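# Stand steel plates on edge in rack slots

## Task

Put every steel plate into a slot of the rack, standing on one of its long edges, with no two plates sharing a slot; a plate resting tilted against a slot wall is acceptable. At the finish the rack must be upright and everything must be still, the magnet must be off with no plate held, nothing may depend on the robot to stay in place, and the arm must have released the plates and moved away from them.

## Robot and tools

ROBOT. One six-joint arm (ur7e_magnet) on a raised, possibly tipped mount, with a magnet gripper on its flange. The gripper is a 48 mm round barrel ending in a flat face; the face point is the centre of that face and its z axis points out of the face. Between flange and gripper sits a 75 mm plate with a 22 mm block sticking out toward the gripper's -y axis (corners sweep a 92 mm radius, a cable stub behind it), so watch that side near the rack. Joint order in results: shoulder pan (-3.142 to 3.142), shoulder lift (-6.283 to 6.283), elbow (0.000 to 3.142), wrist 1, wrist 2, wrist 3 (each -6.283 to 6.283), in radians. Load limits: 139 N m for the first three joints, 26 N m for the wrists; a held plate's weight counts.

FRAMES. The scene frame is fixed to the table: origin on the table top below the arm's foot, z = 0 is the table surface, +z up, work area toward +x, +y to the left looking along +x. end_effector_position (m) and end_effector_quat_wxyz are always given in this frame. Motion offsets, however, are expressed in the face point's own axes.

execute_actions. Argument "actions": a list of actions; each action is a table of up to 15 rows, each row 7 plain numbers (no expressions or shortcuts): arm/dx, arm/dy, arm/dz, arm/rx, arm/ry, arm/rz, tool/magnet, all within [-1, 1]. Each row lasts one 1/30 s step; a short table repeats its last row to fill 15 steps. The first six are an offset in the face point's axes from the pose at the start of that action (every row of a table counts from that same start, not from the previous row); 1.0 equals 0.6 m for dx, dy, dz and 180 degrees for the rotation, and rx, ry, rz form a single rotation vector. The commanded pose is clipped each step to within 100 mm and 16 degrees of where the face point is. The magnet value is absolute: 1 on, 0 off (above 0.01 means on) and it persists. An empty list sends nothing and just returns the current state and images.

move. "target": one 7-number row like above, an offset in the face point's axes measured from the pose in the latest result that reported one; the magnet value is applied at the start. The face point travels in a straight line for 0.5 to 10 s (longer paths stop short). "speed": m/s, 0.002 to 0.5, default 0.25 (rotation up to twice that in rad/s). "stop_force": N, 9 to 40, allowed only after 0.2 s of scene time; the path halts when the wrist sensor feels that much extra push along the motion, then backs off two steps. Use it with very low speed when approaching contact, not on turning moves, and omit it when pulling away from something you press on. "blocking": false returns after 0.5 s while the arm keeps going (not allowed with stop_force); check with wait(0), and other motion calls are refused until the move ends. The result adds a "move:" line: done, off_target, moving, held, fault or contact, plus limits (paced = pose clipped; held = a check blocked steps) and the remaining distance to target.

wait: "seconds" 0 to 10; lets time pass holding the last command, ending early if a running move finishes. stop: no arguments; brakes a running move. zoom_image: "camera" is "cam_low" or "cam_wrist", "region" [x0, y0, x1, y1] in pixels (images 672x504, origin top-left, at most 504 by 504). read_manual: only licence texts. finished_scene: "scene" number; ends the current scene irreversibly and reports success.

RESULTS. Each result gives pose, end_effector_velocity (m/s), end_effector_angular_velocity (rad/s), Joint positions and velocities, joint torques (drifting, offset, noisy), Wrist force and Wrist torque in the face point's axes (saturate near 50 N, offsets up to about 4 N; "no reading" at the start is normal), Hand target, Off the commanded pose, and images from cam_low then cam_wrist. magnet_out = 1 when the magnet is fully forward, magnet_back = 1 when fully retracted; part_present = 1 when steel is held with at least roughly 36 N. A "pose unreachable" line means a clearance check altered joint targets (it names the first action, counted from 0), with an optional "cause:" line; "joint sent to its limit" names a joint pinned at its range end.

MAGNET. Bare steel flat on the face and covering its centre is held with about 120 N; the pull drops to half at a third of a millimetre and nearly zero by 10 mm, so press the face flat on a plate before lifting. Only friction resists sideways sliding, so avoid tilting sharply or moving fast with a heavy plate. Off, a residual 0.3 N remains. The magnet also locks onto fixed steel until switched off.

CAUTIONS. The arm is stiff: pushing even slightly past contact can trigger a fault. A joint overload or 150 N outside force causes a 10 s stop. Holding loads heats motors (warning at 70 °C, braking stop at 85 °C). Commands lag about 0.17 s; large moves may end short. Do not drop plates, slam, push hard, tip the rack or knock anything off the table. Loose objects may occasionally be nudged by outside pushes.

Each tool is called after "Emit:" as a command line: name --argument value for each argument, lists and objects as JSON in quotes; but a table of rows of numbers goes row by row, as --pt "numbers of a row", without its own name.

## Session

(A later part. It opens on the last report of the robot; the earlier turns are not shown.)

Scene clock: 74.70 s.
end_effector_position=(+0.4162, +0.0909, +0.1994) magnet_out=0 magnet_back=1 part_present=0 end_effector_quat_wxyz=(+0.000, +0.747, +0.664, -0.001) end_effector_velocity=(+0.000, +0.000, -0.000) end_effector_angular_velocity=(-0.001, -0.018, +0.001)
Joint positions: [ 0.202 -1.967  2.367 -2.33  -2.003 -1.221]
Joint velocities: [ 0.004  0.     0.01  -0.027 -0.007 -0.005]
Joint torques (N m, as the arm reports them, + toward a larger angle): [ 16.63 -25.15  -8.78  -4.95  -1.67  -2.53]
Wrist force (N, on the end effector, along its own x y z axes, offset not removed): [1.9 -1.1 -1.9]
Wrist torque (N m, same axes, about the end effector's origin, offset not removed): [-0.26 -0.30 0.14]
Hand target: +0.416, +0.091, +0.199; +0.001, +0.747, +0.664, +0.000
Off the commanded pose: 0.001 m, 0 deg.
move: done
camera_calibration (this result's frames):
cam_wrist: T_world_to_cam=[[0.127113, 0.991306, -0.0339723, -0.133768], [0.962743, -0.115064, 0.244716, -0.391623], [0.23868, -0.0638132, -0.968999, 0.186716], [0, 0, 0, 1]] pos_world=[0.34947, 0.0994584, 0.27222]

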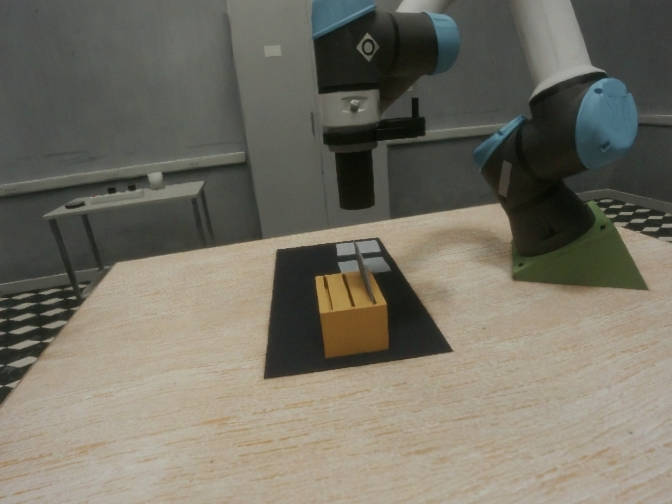

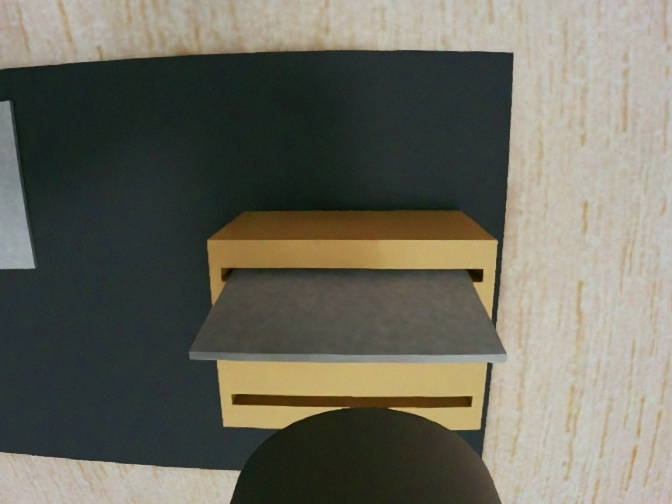

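Emit:
move --target '[-0.3752,-0.0568,0.2,0,0,0.494,0]' --speed 0.4

Emit:
move --target '[0,0,0.103,0,0,0,0]' --speed 0.15

Scene clock: 80.13 s.
end_effector_position=(+0.3559, -0.1282, +0.0800) magnet_out=0 magnet_back=1 part_present=0 end_effector_quat_wxyz=(+0.000, +0.999, -0.049, -0.000) end_effector_velocity=(-0.000, -0.002, -0.002) end_effector_angular_velocity=(+0.002, -0.001, -0.012)
Joint positions: [-0.908 -2.232  2.694 -2.58  -1.47  -0.672]
Joint velocities: [-0.011  0.005  0.    -0.004  0.008  0.002]
Joint torques (N m, as the arm reports them, + toward a larger angle): [-3.91 -3.82 -4.96 -5.15  1.83  2.26]
Wrist force (N, on the end effector, along its own x y z axes, offset not removed): [-0.3 0.3 -0.2]
Wrist torque (N m, same axes, about the end effector's origin, offset not removed): [0.00 -0.14 0.07]
Hand target: +0.356, -0.128, +0.080; +0.000, +0.999, -0.050, +0.000
Off the commanded pose: 0.001 m, 0 deg.
move: done
camera_calibration (this result's frames):
cam_wrist: T_world_to_cam=[[0.993659, -0.107508, -0.0329219, -0.362248], [-0.0961716, -0.964361, 0.246495, -0.0616997], [-0.0582488, -0.241766, -0.968585, 0.154245], [0, 0, 0, 1]] pos_world=[0.363002, -0.0611544, 0.152682]

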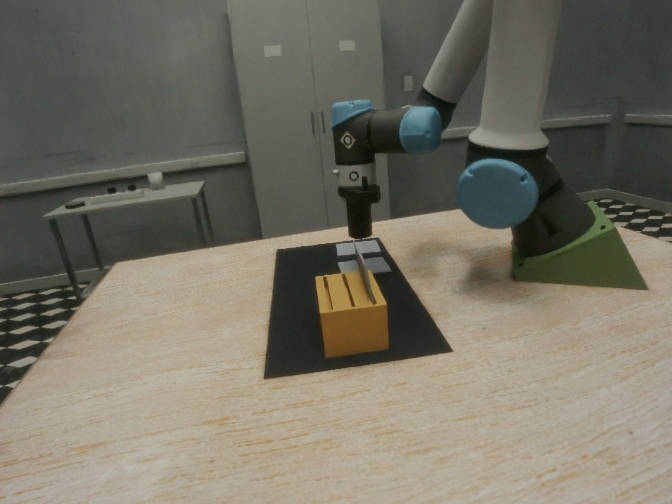

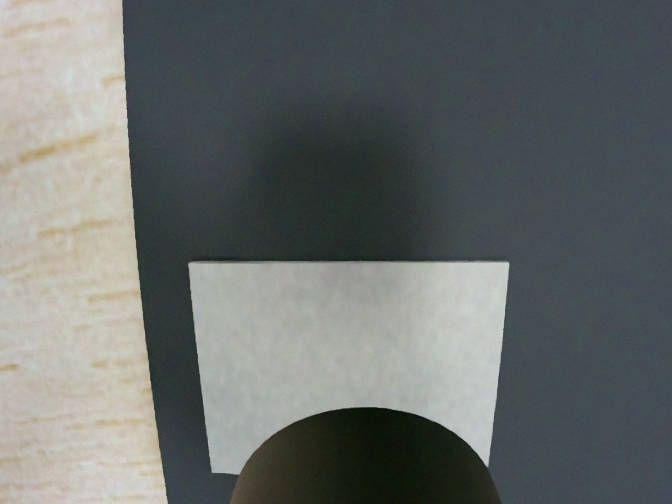

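Scene clock: 81.27 s.
end_effector_position=(+0.3557, -0.1282, +0.0186) magnet_out=0 magnet_back=1 part_present=0 end_effector_quat_wxyz=(-0.000, +0.999, -0.049, -0.000) end_effector_velocity=(+0.000, +0.000, -0.003) end_effector_angular_velocity=(-0.005, -0.000, -0.001)
Joint positions: [-0.88  -1.886  2.74  -2.973 -1.484 -0.648]
Joint velocities: [ 0.006  0.023  0.001 -0.028 -0.006  0.006]
Joint torques (N m, as the arm reports them, + toward a larger angle): [ 17.05 -12.54  -6.09  -4.98  -1.65   2.3 ]
Wrist force (N, on the end effector, along its own x y z axes, offset not removed): [0.8 0.7 -1.7]
Wrist torque (N m, same axes, about the end effector's origin, offset not removed): [-0.01 -0.27 0.28]
Hand target: +0.356, -0.128, +0.018; +0.000, +0.999, -0.049, -0.000
Off the commanded pose: 0.000 m, 0 deg.
move: done
camera_calibration (this result's frames):
cam_wrist: T_world_to_cam=[[0.99365, -0.107445, -0.0334063, -0.364055], [-0.0960477, -0.964603, 0.245595, -0.0467049], [-0.0586119, -0.240827, -0.968797, 0.0950299], [0, 0, 0, 1]] pos_world=[0.362827, -0.061282, 0.0913734]

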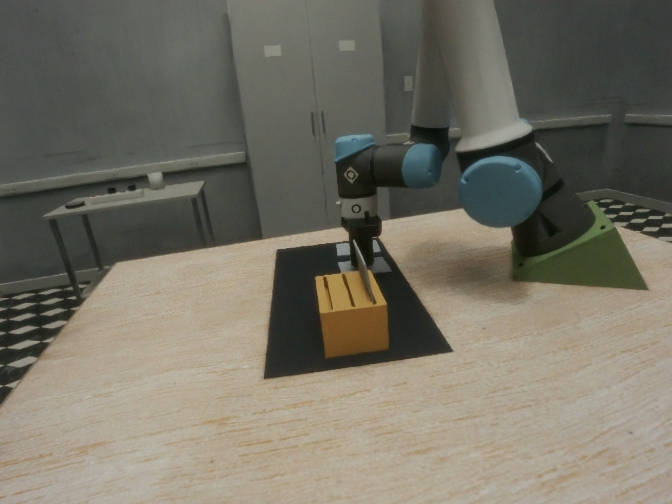

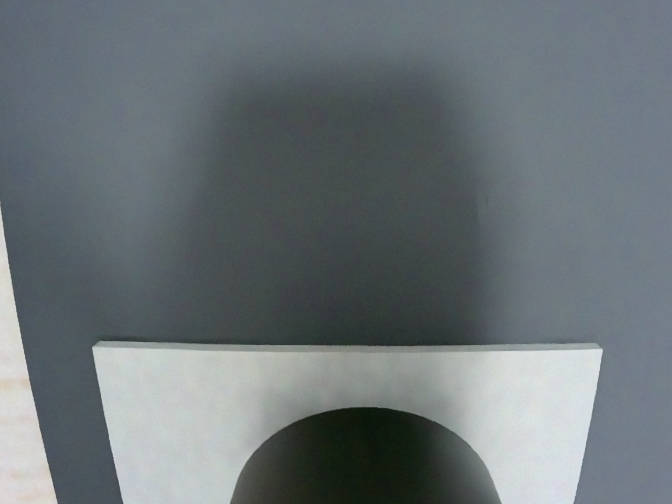

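Emit:
move --target '[-0.0015,-0.013,0.017,0,0,0,0]' --speed 0.03

Emit:
move --target '[0,0,0.015,0,0,0,0]' --speed 0.003 --stop_force 9

Emit:
execute_actions --actions '[[[0,0,0,0,0,0,1]]]'

Emit:
move --target '[0,0,-0.2,0,0,0,1]' --speed 0.2

Scene clock: 86.13 s.
end_effector_position=(+0.3555, -0.1206, +0.0088) magnet_out=0 magnet_back=1 part_present=0 end_effector_quat_wxyz=(-0.000, +0.999, -0.049, -0.000) end_effector_velocity=(+0.000, +0.002, -0.003) end_effector_angular_velocity=(+0.000, +0.000, -0.000)
Joint positions: [-0.85  -1.817  2.748 -3.052 -1.499 -0.623]
Joint velocities: [ 0.009  0.019  0.002 -0.021 -0.004  0.008]
Joint torques (N m, as the arm reports them, + toward a larger angle): [ 17.01 -13.13   5.23  -4.95  -1.45   2.3 ]
Wrist force (N, on the end effector, along its own x y z axes, offset not removed): [0.8 -1.5 0.0]
Wrist torque (N m, same axes, about the end effector's origin, offset not removed): [-0.23 -0.13 0.17]
Hand target: +0.356, -0.120, +0.008; -0.000, +0.999, -0.049, -0.000
Off the commanded pose: 0.000 m, 0 deg.
move: done
camera_calibration (this result's frames):
cam_wrist: T_world_to_cam=[[0.99365, -0.1074, -0.033533, -0.363409], [-0.0959847, -0.964658, 0.245401, -0.0369803], [-0.058704, -0.240624, -0.968841, 0.0873447], [0, 0, 0, 1]] pos_world=[0.362679, -0.0536862, 0.081512]

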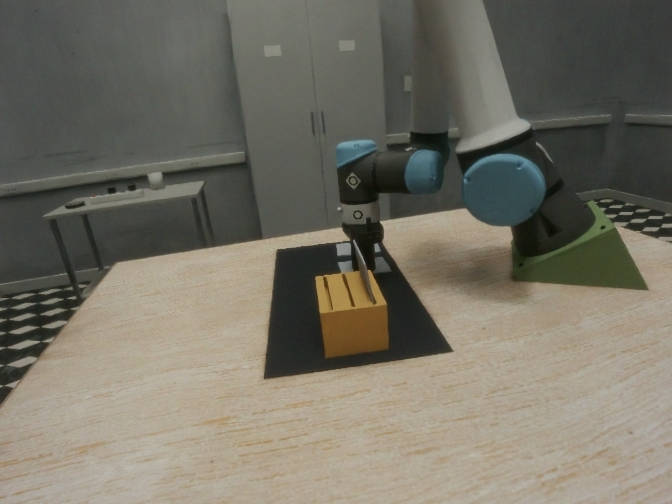

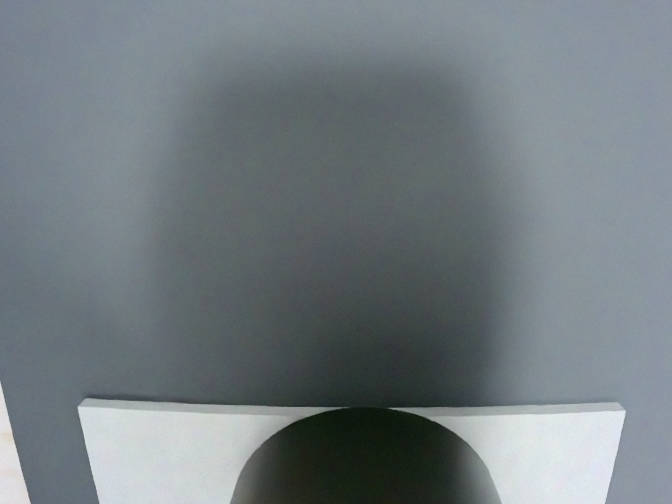

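Scene clock: 87.77 s.
end_effector_position=(+0.3555, -0.1206, +0.0051) magnet_out=0 magnet_back=1 part_present=0 end_effector_quat_wxyz=(-0.000, +0.999, -0.049, -0.000) end_effector_velocity=(-0.001, +0.001, +0.000) end_effector_angular_velocity=(+0.003, +0.004, -0.002)
Joint positions: [-0.849 -1.794  2.749 -3.076 -1.5   -0.622]
Joint velocities: [-0.    -0.005  0.001  0.01  -0.     0.001]
Joint torques (N m, as the arm reports them, + toward a larger angle): [  9.83 -20.74   7.02   2.6   -1.4    1.34]
Wrist force (N, on the end effector, along its own x y z axes, offset not removed): [4.0 0.7 -26.3]
Wrist torque (N m, same axes, about the end effector's origin, offset not removed): [0.12 0.12 0.09]
Hand target: +0.355, -0.121, +0.005; -0.000, +0.999, -0.049, -0.000
Off the commanded pose: 0.005 m, 0 deg.
move: contact
camera_calibration (this result's frames):
cam_wrist: T_world_to_cam=[[0.99366, -0.107354, -0.0333941, -0.363569], [-0.0959711, -0.964647, 0.24545, -0.036084], [-0.0585637, -0.240689, -0.968834, 0.0837438], [0, 0, 0, 1]] pos_world=[0.362705, -0.0536828, 0.0778496]

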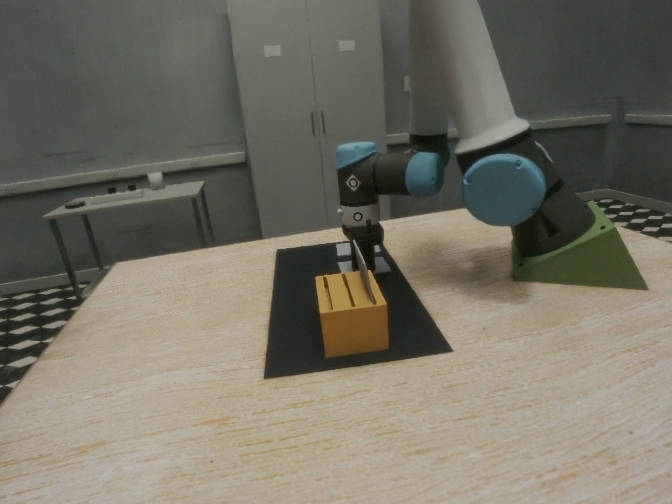

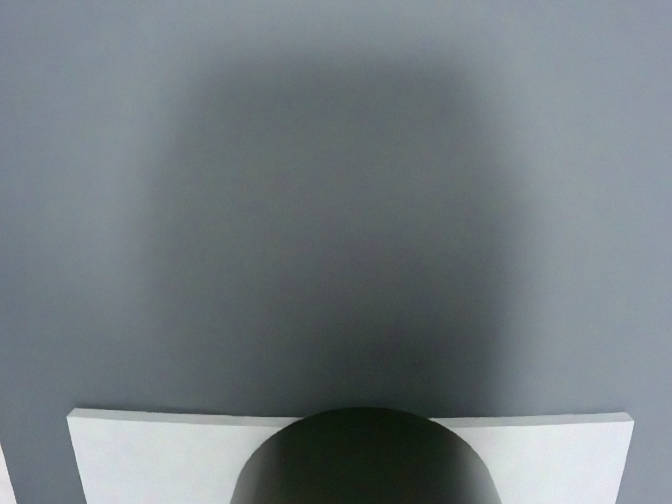

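Scene clock: 88.27 s.
end_effector_position=(+0.3555, -0.1206, +0.0051) magnet_out=1 magnet_back=0 part_present=1 end_effector_quat_wxyz=(-0.000, +0.999, -0.049, -0.000) end_effector_velocity=(-0.000, +0.000, -0.000) end_effector_angular_velocity=(+0.001, +0.001, +0.000)
Joint positions: [-0.849 -1.794  2.749 -3.076 -1.5   -0.622]
Joint velocities: [-0.     0.002 -0.     0.    -0.    -0.001]
Joint torques (N m, as the arm reports them, + toward a larger angle): [10.31 -6.55  7.4  -2.54 -1.29  0.74]
Wrist force (N, on the end effector, along its own x y z axes, offset not removed): [0.4 -2.3 -30.8]
Wrist torque (N m, same axes, about the end effector's origin, offset not removed): [-0.02 0.15 0.19]
Hand target: +0.356, -0.121, +0.005; -0.000, +0.999, -0.049, -0.000
Off the commanded pose: 0.000 m, 0 deg.
camera_calibration (this result's frames):
cam_wrist: T_world_to_cam=[[0.99366, -0.107354, -0.0333922, -0.363569], [-0.0959714, -0.964647, 0.245452, -0.036086], [-0.058562, -0.240691, -0.968834, 0.0837559], [0, 0, 0, 1]] pos_world=[0.362705, -0.0536817, 0.0778626]

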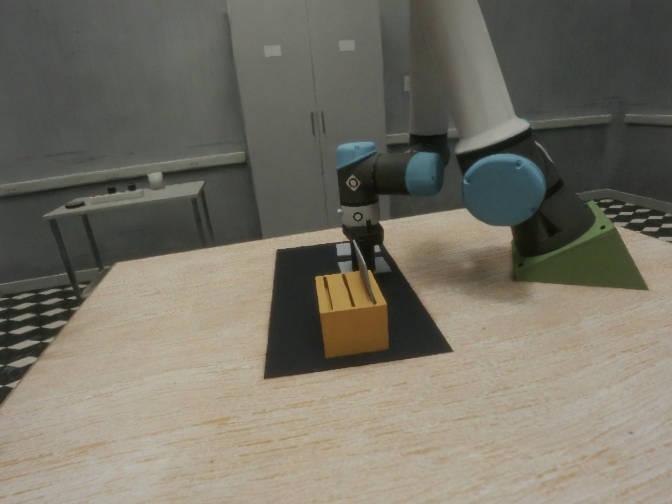

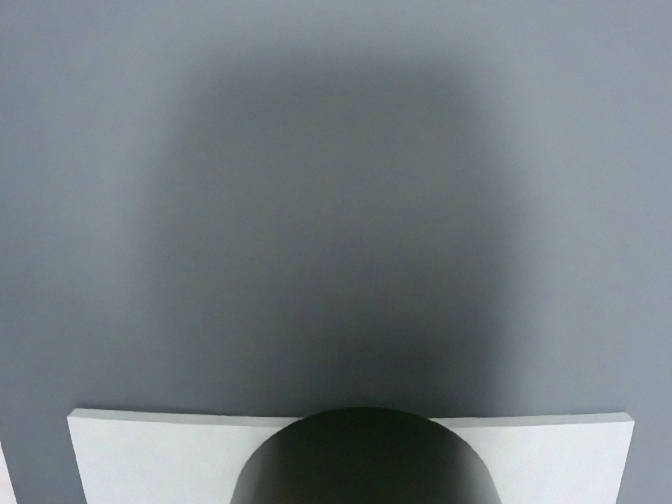

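Scene clock: 89.67 s.
end_effector_position=(+0.3557, -0.1204, +0.1246) magnet_out=1 magnet_back=0 part_present=1 end_effector_quat_wxyz=(+0.001, +0.999, -0.049, -0.000) end_effector_velocity=(-0.001, -0.000, +0.002) end_effector_angular_velocity=(+0.013, +0.002, +0.001)
Joint positions: [-0.901 -2.424  2.638 -2.332 -1.474 -0.666]
Joint velocities: [-0.019 -0.018 -0.006  0.036  0.018 -0.018]
Joint torques (N m, as the arm reports them, + toward a larger angle): [ -3.09 -14.63 -30.25  -1.09   1.73  -2.64]
Wrist force (N, on the end effector, along its own x y z axes, offset not removed): [1.2 1.2 0.9]
Wrist torque (N m, same axes, about the end effector's origin, offset not removed): [0.10 -0.20 0.24]
Hand target: +0.356, -0.120, +0.125; -0.000, +0.999, -0.049, -0.000
Off the commanded pose: 0.001 m, 0 deg.
move: done
camera_calibration (this result's frames):
cam_wrist: T_world_to_cam=[[0.993645, -0.107593, -0.03308, -0.359822], [-0.0961819, -0.964218, 0.247048, -0.0652582], [-0.058477, -0.242297, -0.968438, 0.199368], [0, 0, 0, 1]] pos_world=[0.362917, -0.0533312, 0.197295]

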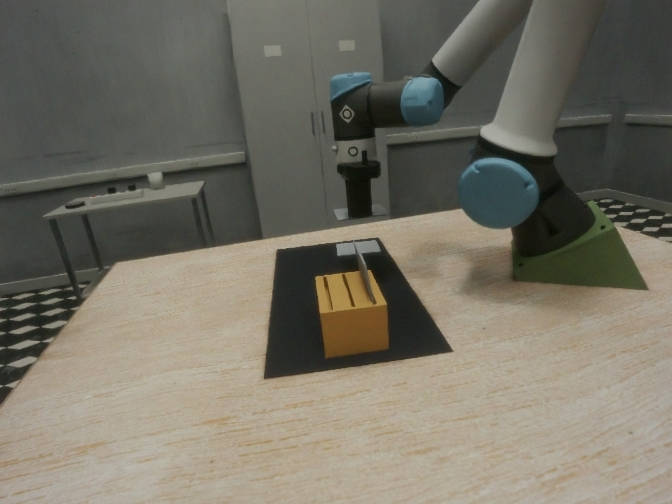

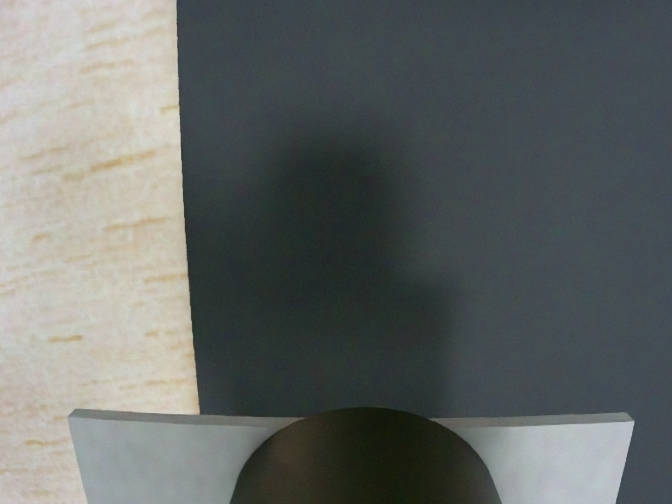

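Emit:
move --target '[0.1045,-0.3593,-0.125,0,0,-0.4947,1]' --speed 0.35

Emit:
move --target '[0,0,0.09,0.5,0,0,1]' --speed 0.3

Emit:
zoom_image --camera "cam_low" --region '[310, 240, 390, 320]'

Scene clock: 95.70 s.
end_effector_position=(+0.4391, +0.0875, +0.1991) magnet_out=1 magnet_back=0 part_present=1 end_effector_quat_wxyz=(+0.000, +0.747, +0.665, -0.001) end_effector_velocity=(+0.001, +0.002, +0.001) end_effector_angular_velocity=(-0.001, +0.001, +0.014)
Joint positions: [ 0.176 -1.93   2.319 -2.329 -1.994 -1.249]
Joint velocities: [ 0.006  0.007 -0.007  0.004 -0.003 -0.007]
Joint torques (N m, as the arm reports them, + toward a larger angle): [ 17.65 -13.68 -27.69  -0.63  -1.78  -2.31]
Wrist force (N, on the end effector, along its own x y z axes, offset not removed): [1.8 -0.3 0.4]
Wrist torque (N m, same axes, about the end effector's origin, offset not removed): [-0.11 -0.24 0.17]
Hand target: +0.439, +0.088, +0.199; +0.000, +0.746, +0.666, -0.001
Off the commanded pose: 0.001 m, 0 deg.
move: done
camera_calibration (this result's frames):
cam_wrist: T_world_to_cam=[[0.125368, 0.991503, -0.0347115, -0.132446], [0.963025, -0.113209, 0.244472, -0.414215], [0.238465, -0.0640771, -0.969035, 0.180827], [0, 0, 0, 1]] pos_world=[0.372383, 0.0960148, 0.271894]

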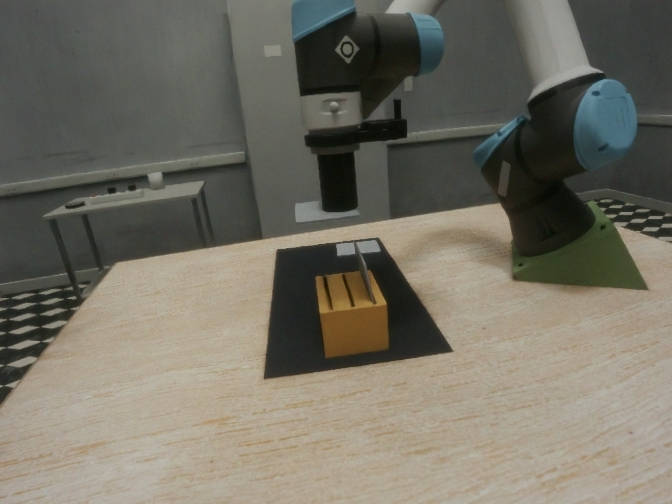

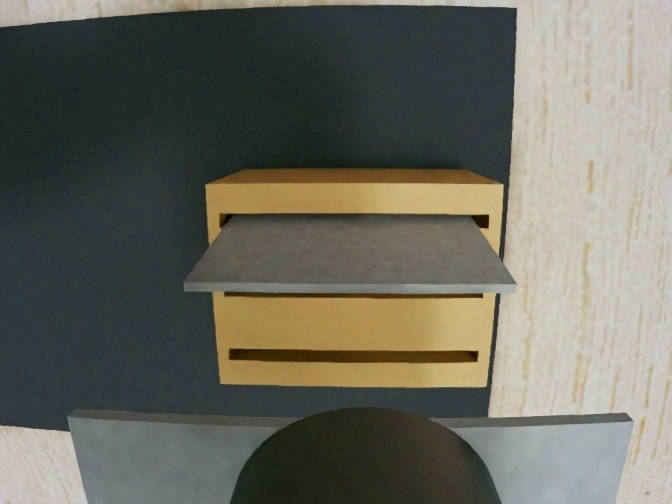

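Scene clock: 98.93 s.
end_effector_position=(+0.4393, +0.0873, +0.1457) magnet_out=1 magnet_back=0 part_present=1 end_effector_quat_wxyz=(+0.528, -0.529, -0.469, +0.470) end_effector_velocity=(+0.000, -0.000, -0.001) end_effector_angular_velocity=(+0.003, +0.017, +0.001)
Joint positions: [-0.116 -1.257  1.655 -0.884 -1.533 -1.268]
Joint velocities: [-0.003  0.009 -0.005  0.013  0.002 -0.003]
Joint torques (N m, as the arm reports them, + toward a larger angle): [  3.48 -39.15 -21.97   4.47   2.37  -2.5 ]
Wrist force (N, on the end effector, along its own x y z axes, offset not removed): [2.8 1.5 -0.1]
Wrist torque (N m, same axes, about the end effector's origin, offset not removed): [-0.13 -0.54 0.16]
Hand target: +0.439, +0.087, +0.146; +0.529, -0.529, -0.469, +0.470
Off the commanded pose: 0.001 m, 0 deg.
move: done
camera_calibration (this result's frames):
cam_wrist: T_world_to_cam=[[0.0856669, 0.996259, -0.0113313, -0.120514], [0.244595, -0.0320547, -0.969095, 0.08395], [-0.965834, 0.0802478, -0.246426, 0.540242], [0, 0, 0, 1]] pos_world=[0.511574, 0.0794006, 0.21312]

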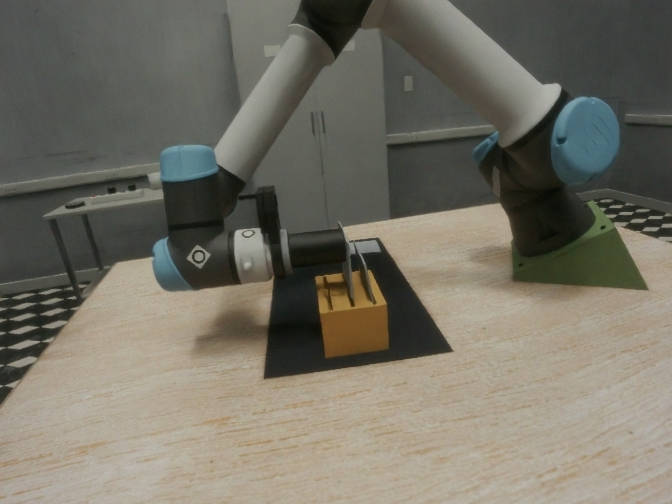

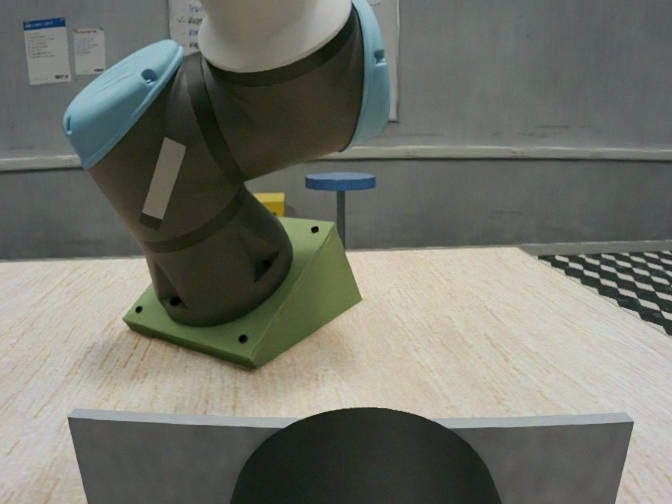

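Region (310, 240, 390, 320) of cam_low's 672x504 image, scaled by 6.300, with more detail than that image has.

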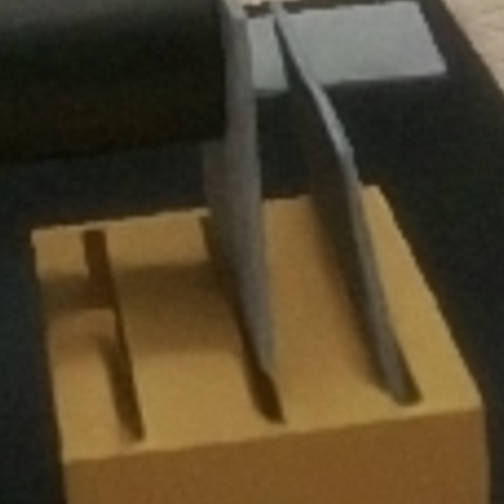

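Looks aligned.

Emit:
move --target '[0.001,0.062,0,0,0,0,1]' --speed 0.007 --stop_force 9

Scene clock: 105.40 s.
end_effector_position=(+0.4395, +0.0877, +0.1134) magnet_out=1 magnet_back=0 part_present=1 end_effector_quat_wxyz=(+0.528, -0.529, -0.469, +0.470) end_effector_velocity=(+0.000, -0.001, +0.002) end_effector_angular_velocity=(+0.000, +0.001, -0.001)
Joint positions: [-0.132 -1.204  1.658 -0.94  -1.548 -1.276]
Joint velocities: [-0.001 -0.004  0.     0.004  0.001 -0.   ]
Joint torques (N m, as the arm reports them, + toward a larger angle): [ 15.2  -54.14  -0.88   3.8   -0.67  -1.06]
Wrist force (N, on the end effector, along its own x y z axes, offset not removed): [4.7 -2.1 0.4]
Wrist torque (N m, same axes, about the end effector's origin, offset not removed): [-0.01 -0.29 0.18]
Hand target: +0.439, +0.088, +0.114; +0.528, -0.529, -0.469, +0.470
Off the commanded pose: 0.005 m, 0 deg.
move: contact
camera_calibration (this result's frames):
cam_wrist: T_world_to_cam=[[0.0857963, 0.996249, -0.0112796, -0.121344], [0.244535, -0.0320315, -0.969111, 0.0526144], [-0.965837, 0.0803879, -0.246366, 0.532391], [0, 0, 0, 1]] pos_world=[0.511748, 0.0797767, 0.180783]

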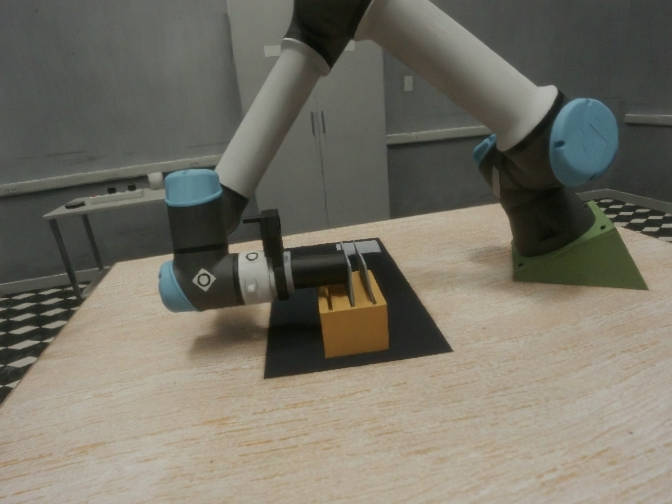

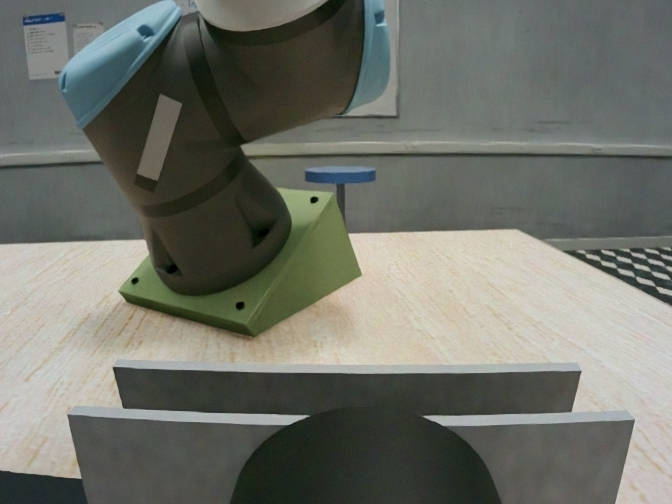

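Emit:
execute_actions --actions '[[[0,0,0,0,0,0,0]],[[0,-0.003,-0.012,0,0,0,0]]]'

Emit:
move --target '[0,-0.14,0,-0.5,0,0,0]' --speed 0.4

Emit:
move --target '[-0.5522,-0.1145,0.301,0,0,0.5206,0]' --speed 0.4

Scene clock: 111.20 s.
end_effector_position=(+0.4464, +0.0870, +0.1152) magnet_out=0 magnet_back=1 part_present=0 end_effector_quat_wxyz=(+0.528, -0.529, -0.469, +0.470) end_effector_velocity=(+0.002, -0.000, +0.001) end_effector_angular_velocity=(-0.000, -0.002, -0.000)
Joint positions: [-0.132 -1.197  1.635 -0.923 -1.547 -1.275]
Joint velocities: [ 0.001  0.001 -0.006  0.003  0.     0.001]
Joint torques (N m, as the arm reports them, + toward a larger angle): [ 26.49 -40.09 -20.76   3.96   2.16   2.21]
Wrist force (N, on the end effector, along its own x y z axes, offset not removed): [2.1 -0.7 -0.2]
Wrist torque (N m, same axes, about the end effector's origin, offset not removed): [-0.14 -0.32 0.24]
Hand target: +0.447, +0.087, +0.115; +0.528, -0.529, -0.469, +0.470
Off the commanded pose: 0.000 m, 0 deg.
camera_calibration (this result's frames):
cam_wrist: T_world_to_cam=[[0.0858137, 0.996247, -0.0113166, -0.121141], [0.244561, -0.032074, -0.969103, 0.0526456], [-0.965829, 0.0803948, -0.246396, 0.53954], [0, 0, 0, 1]] pos_world=[0.518624, 0.0789989, 0.182589]

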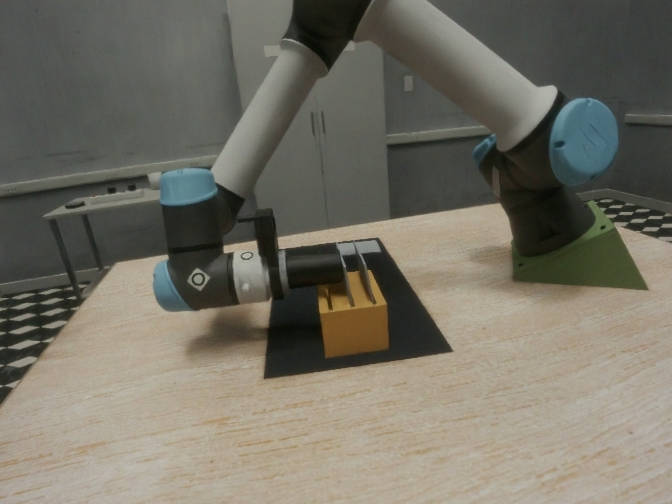

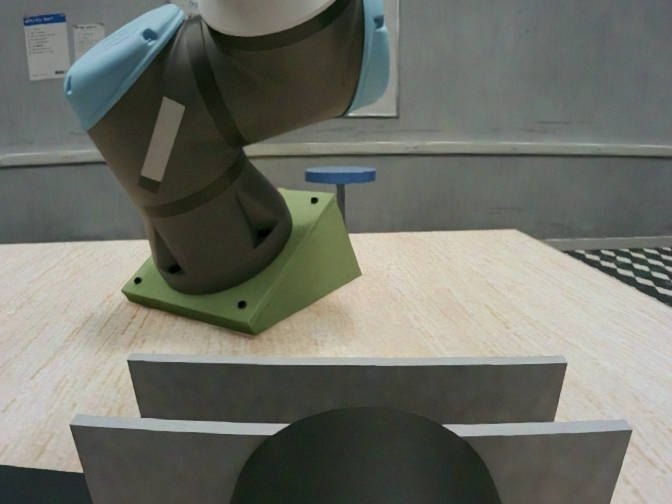

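Scene clock: 113.87 s.
end_effector_position=(+0.4459, +0.0872, +0.1986) magnet_out=0 magnet_back=1 part_present=0 end_effector_quat_wxyz=(+0.000, +0.747, +0.665, -0.001) end_effector_velocity=(-0.000, +0.001, -0.001) end_effector_angular_velocity=(-0.001, -0.015, +0.003)
Joint positions: [ 0.171 -1.917  2.304 -2.33  -1.992 -1.254]
Joint velocities: [ 0.004  0.     0.009 -0.024 -0.005 -0.005]
Joint torques (N m, as the arm reports them, + toward a larger angle): [ 17.37 -27.68  -7.2   -4.88  -1.58  -2.54]
Wrist force (N, on the end effector, along its own x y z axes, offset not removed): [0.1 -0.8 -0.8]
Wrist torque (N m, same axes, about the end effector's origin, offset not removed): [-0.19 -0.08 0.21]
Hand target: +0.446, +0.087, +0.199; +0.001, +0.747, +0.665, -0.000
Off the commanded pose: 0.001 m, 0 deg.
move: done
camera_calibration (this result's frames):
cam_wrist: T_world_to_cam=[[0.125838, 0.991436, -0.0349199, -0.133158], [0.962994, -0.11362, 0.244402, -0.42066], [0.238341, -0.0643829, -0.969045, 0.17882], [0, 0, 0, 1]] pos_world=[0.37923, 0.095735, 0.271445]

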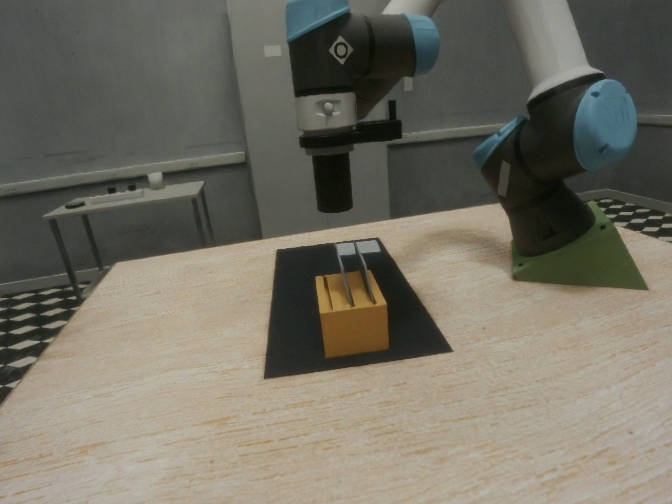

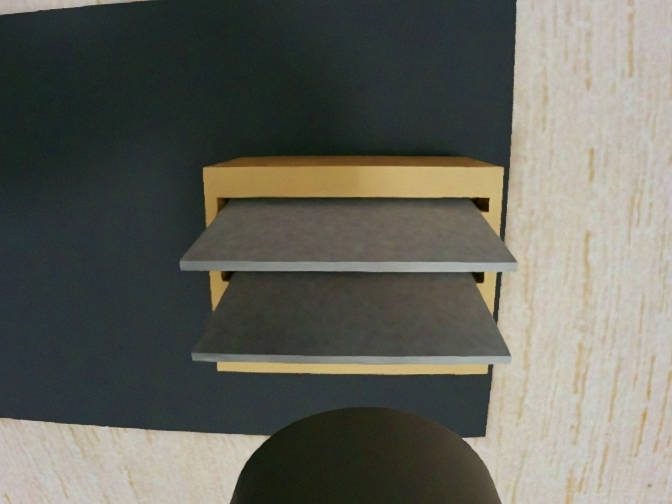

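Scene clock: 116.70 s.
end_effector_position=(+0.3390, -0.2336, +0.0193) magnet_out=0 magnet_back=1 part_present=0 end_effector_quat_wxyz=(+0.001, +0.996, -0.090, -0.000) end_effector_velocity=(+0.001, -0.002, -0.002) end_effector_angular_velocity=(-0.001, -0.002, -0.008)
Joint positions: [-1.23  -1.924  2.652 -2.795 -1.308 -0.873]
Joint velocities: [ 0.     0.012 -0.002 -0.012  0.001  0.008]
Joint torques (N m, as the arm reports them, + toward a larger angle): [ -6.78 -11.77 -19.61  -5.18   1.69   2.16]
Wrist force (N, on the end effector, along its own x y z axes, offset not removed): [1.1 0.1 0.0]
Wrist torque (N m, same axes, about the end effector's origin, offset not removed): [-0.01 -0.24 0.15]
Hand target: +0.339, -0.234, +0.019; +0.001, +0.996, -0.091, +0.000
Off the commanded pose: 0.001 m, 0 deg.
move: done
camera_calibration (this result's frames):
cam_wrist: T_world_to_cam=[[0.981333, -0.189523, -0.0326583, -0.373806], [-0.175813, -0.952918, 0.247055, -0.120376], [-0.0779432, -0.236701, -0.968451, 0.0767894], [0, 0, 0, 1]] pos_world=[0.35165, -0.167377, 0.0918984]

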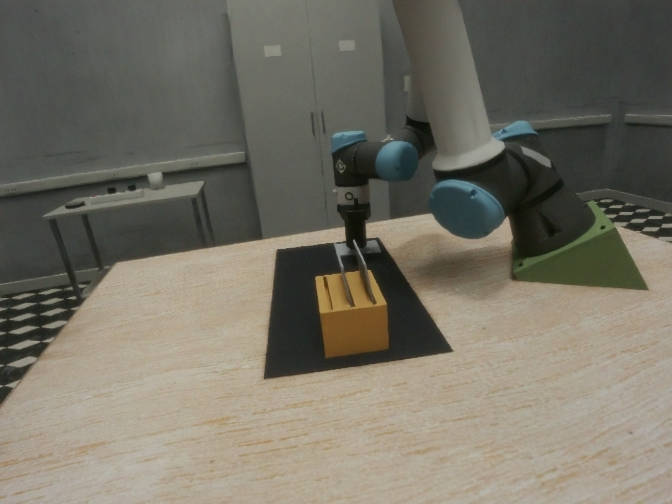

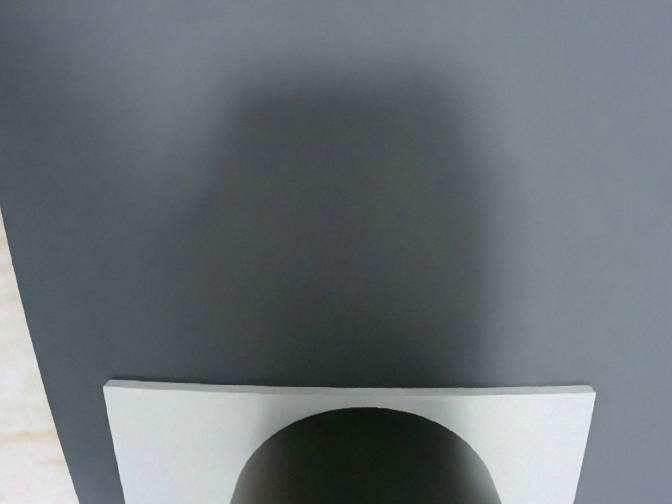

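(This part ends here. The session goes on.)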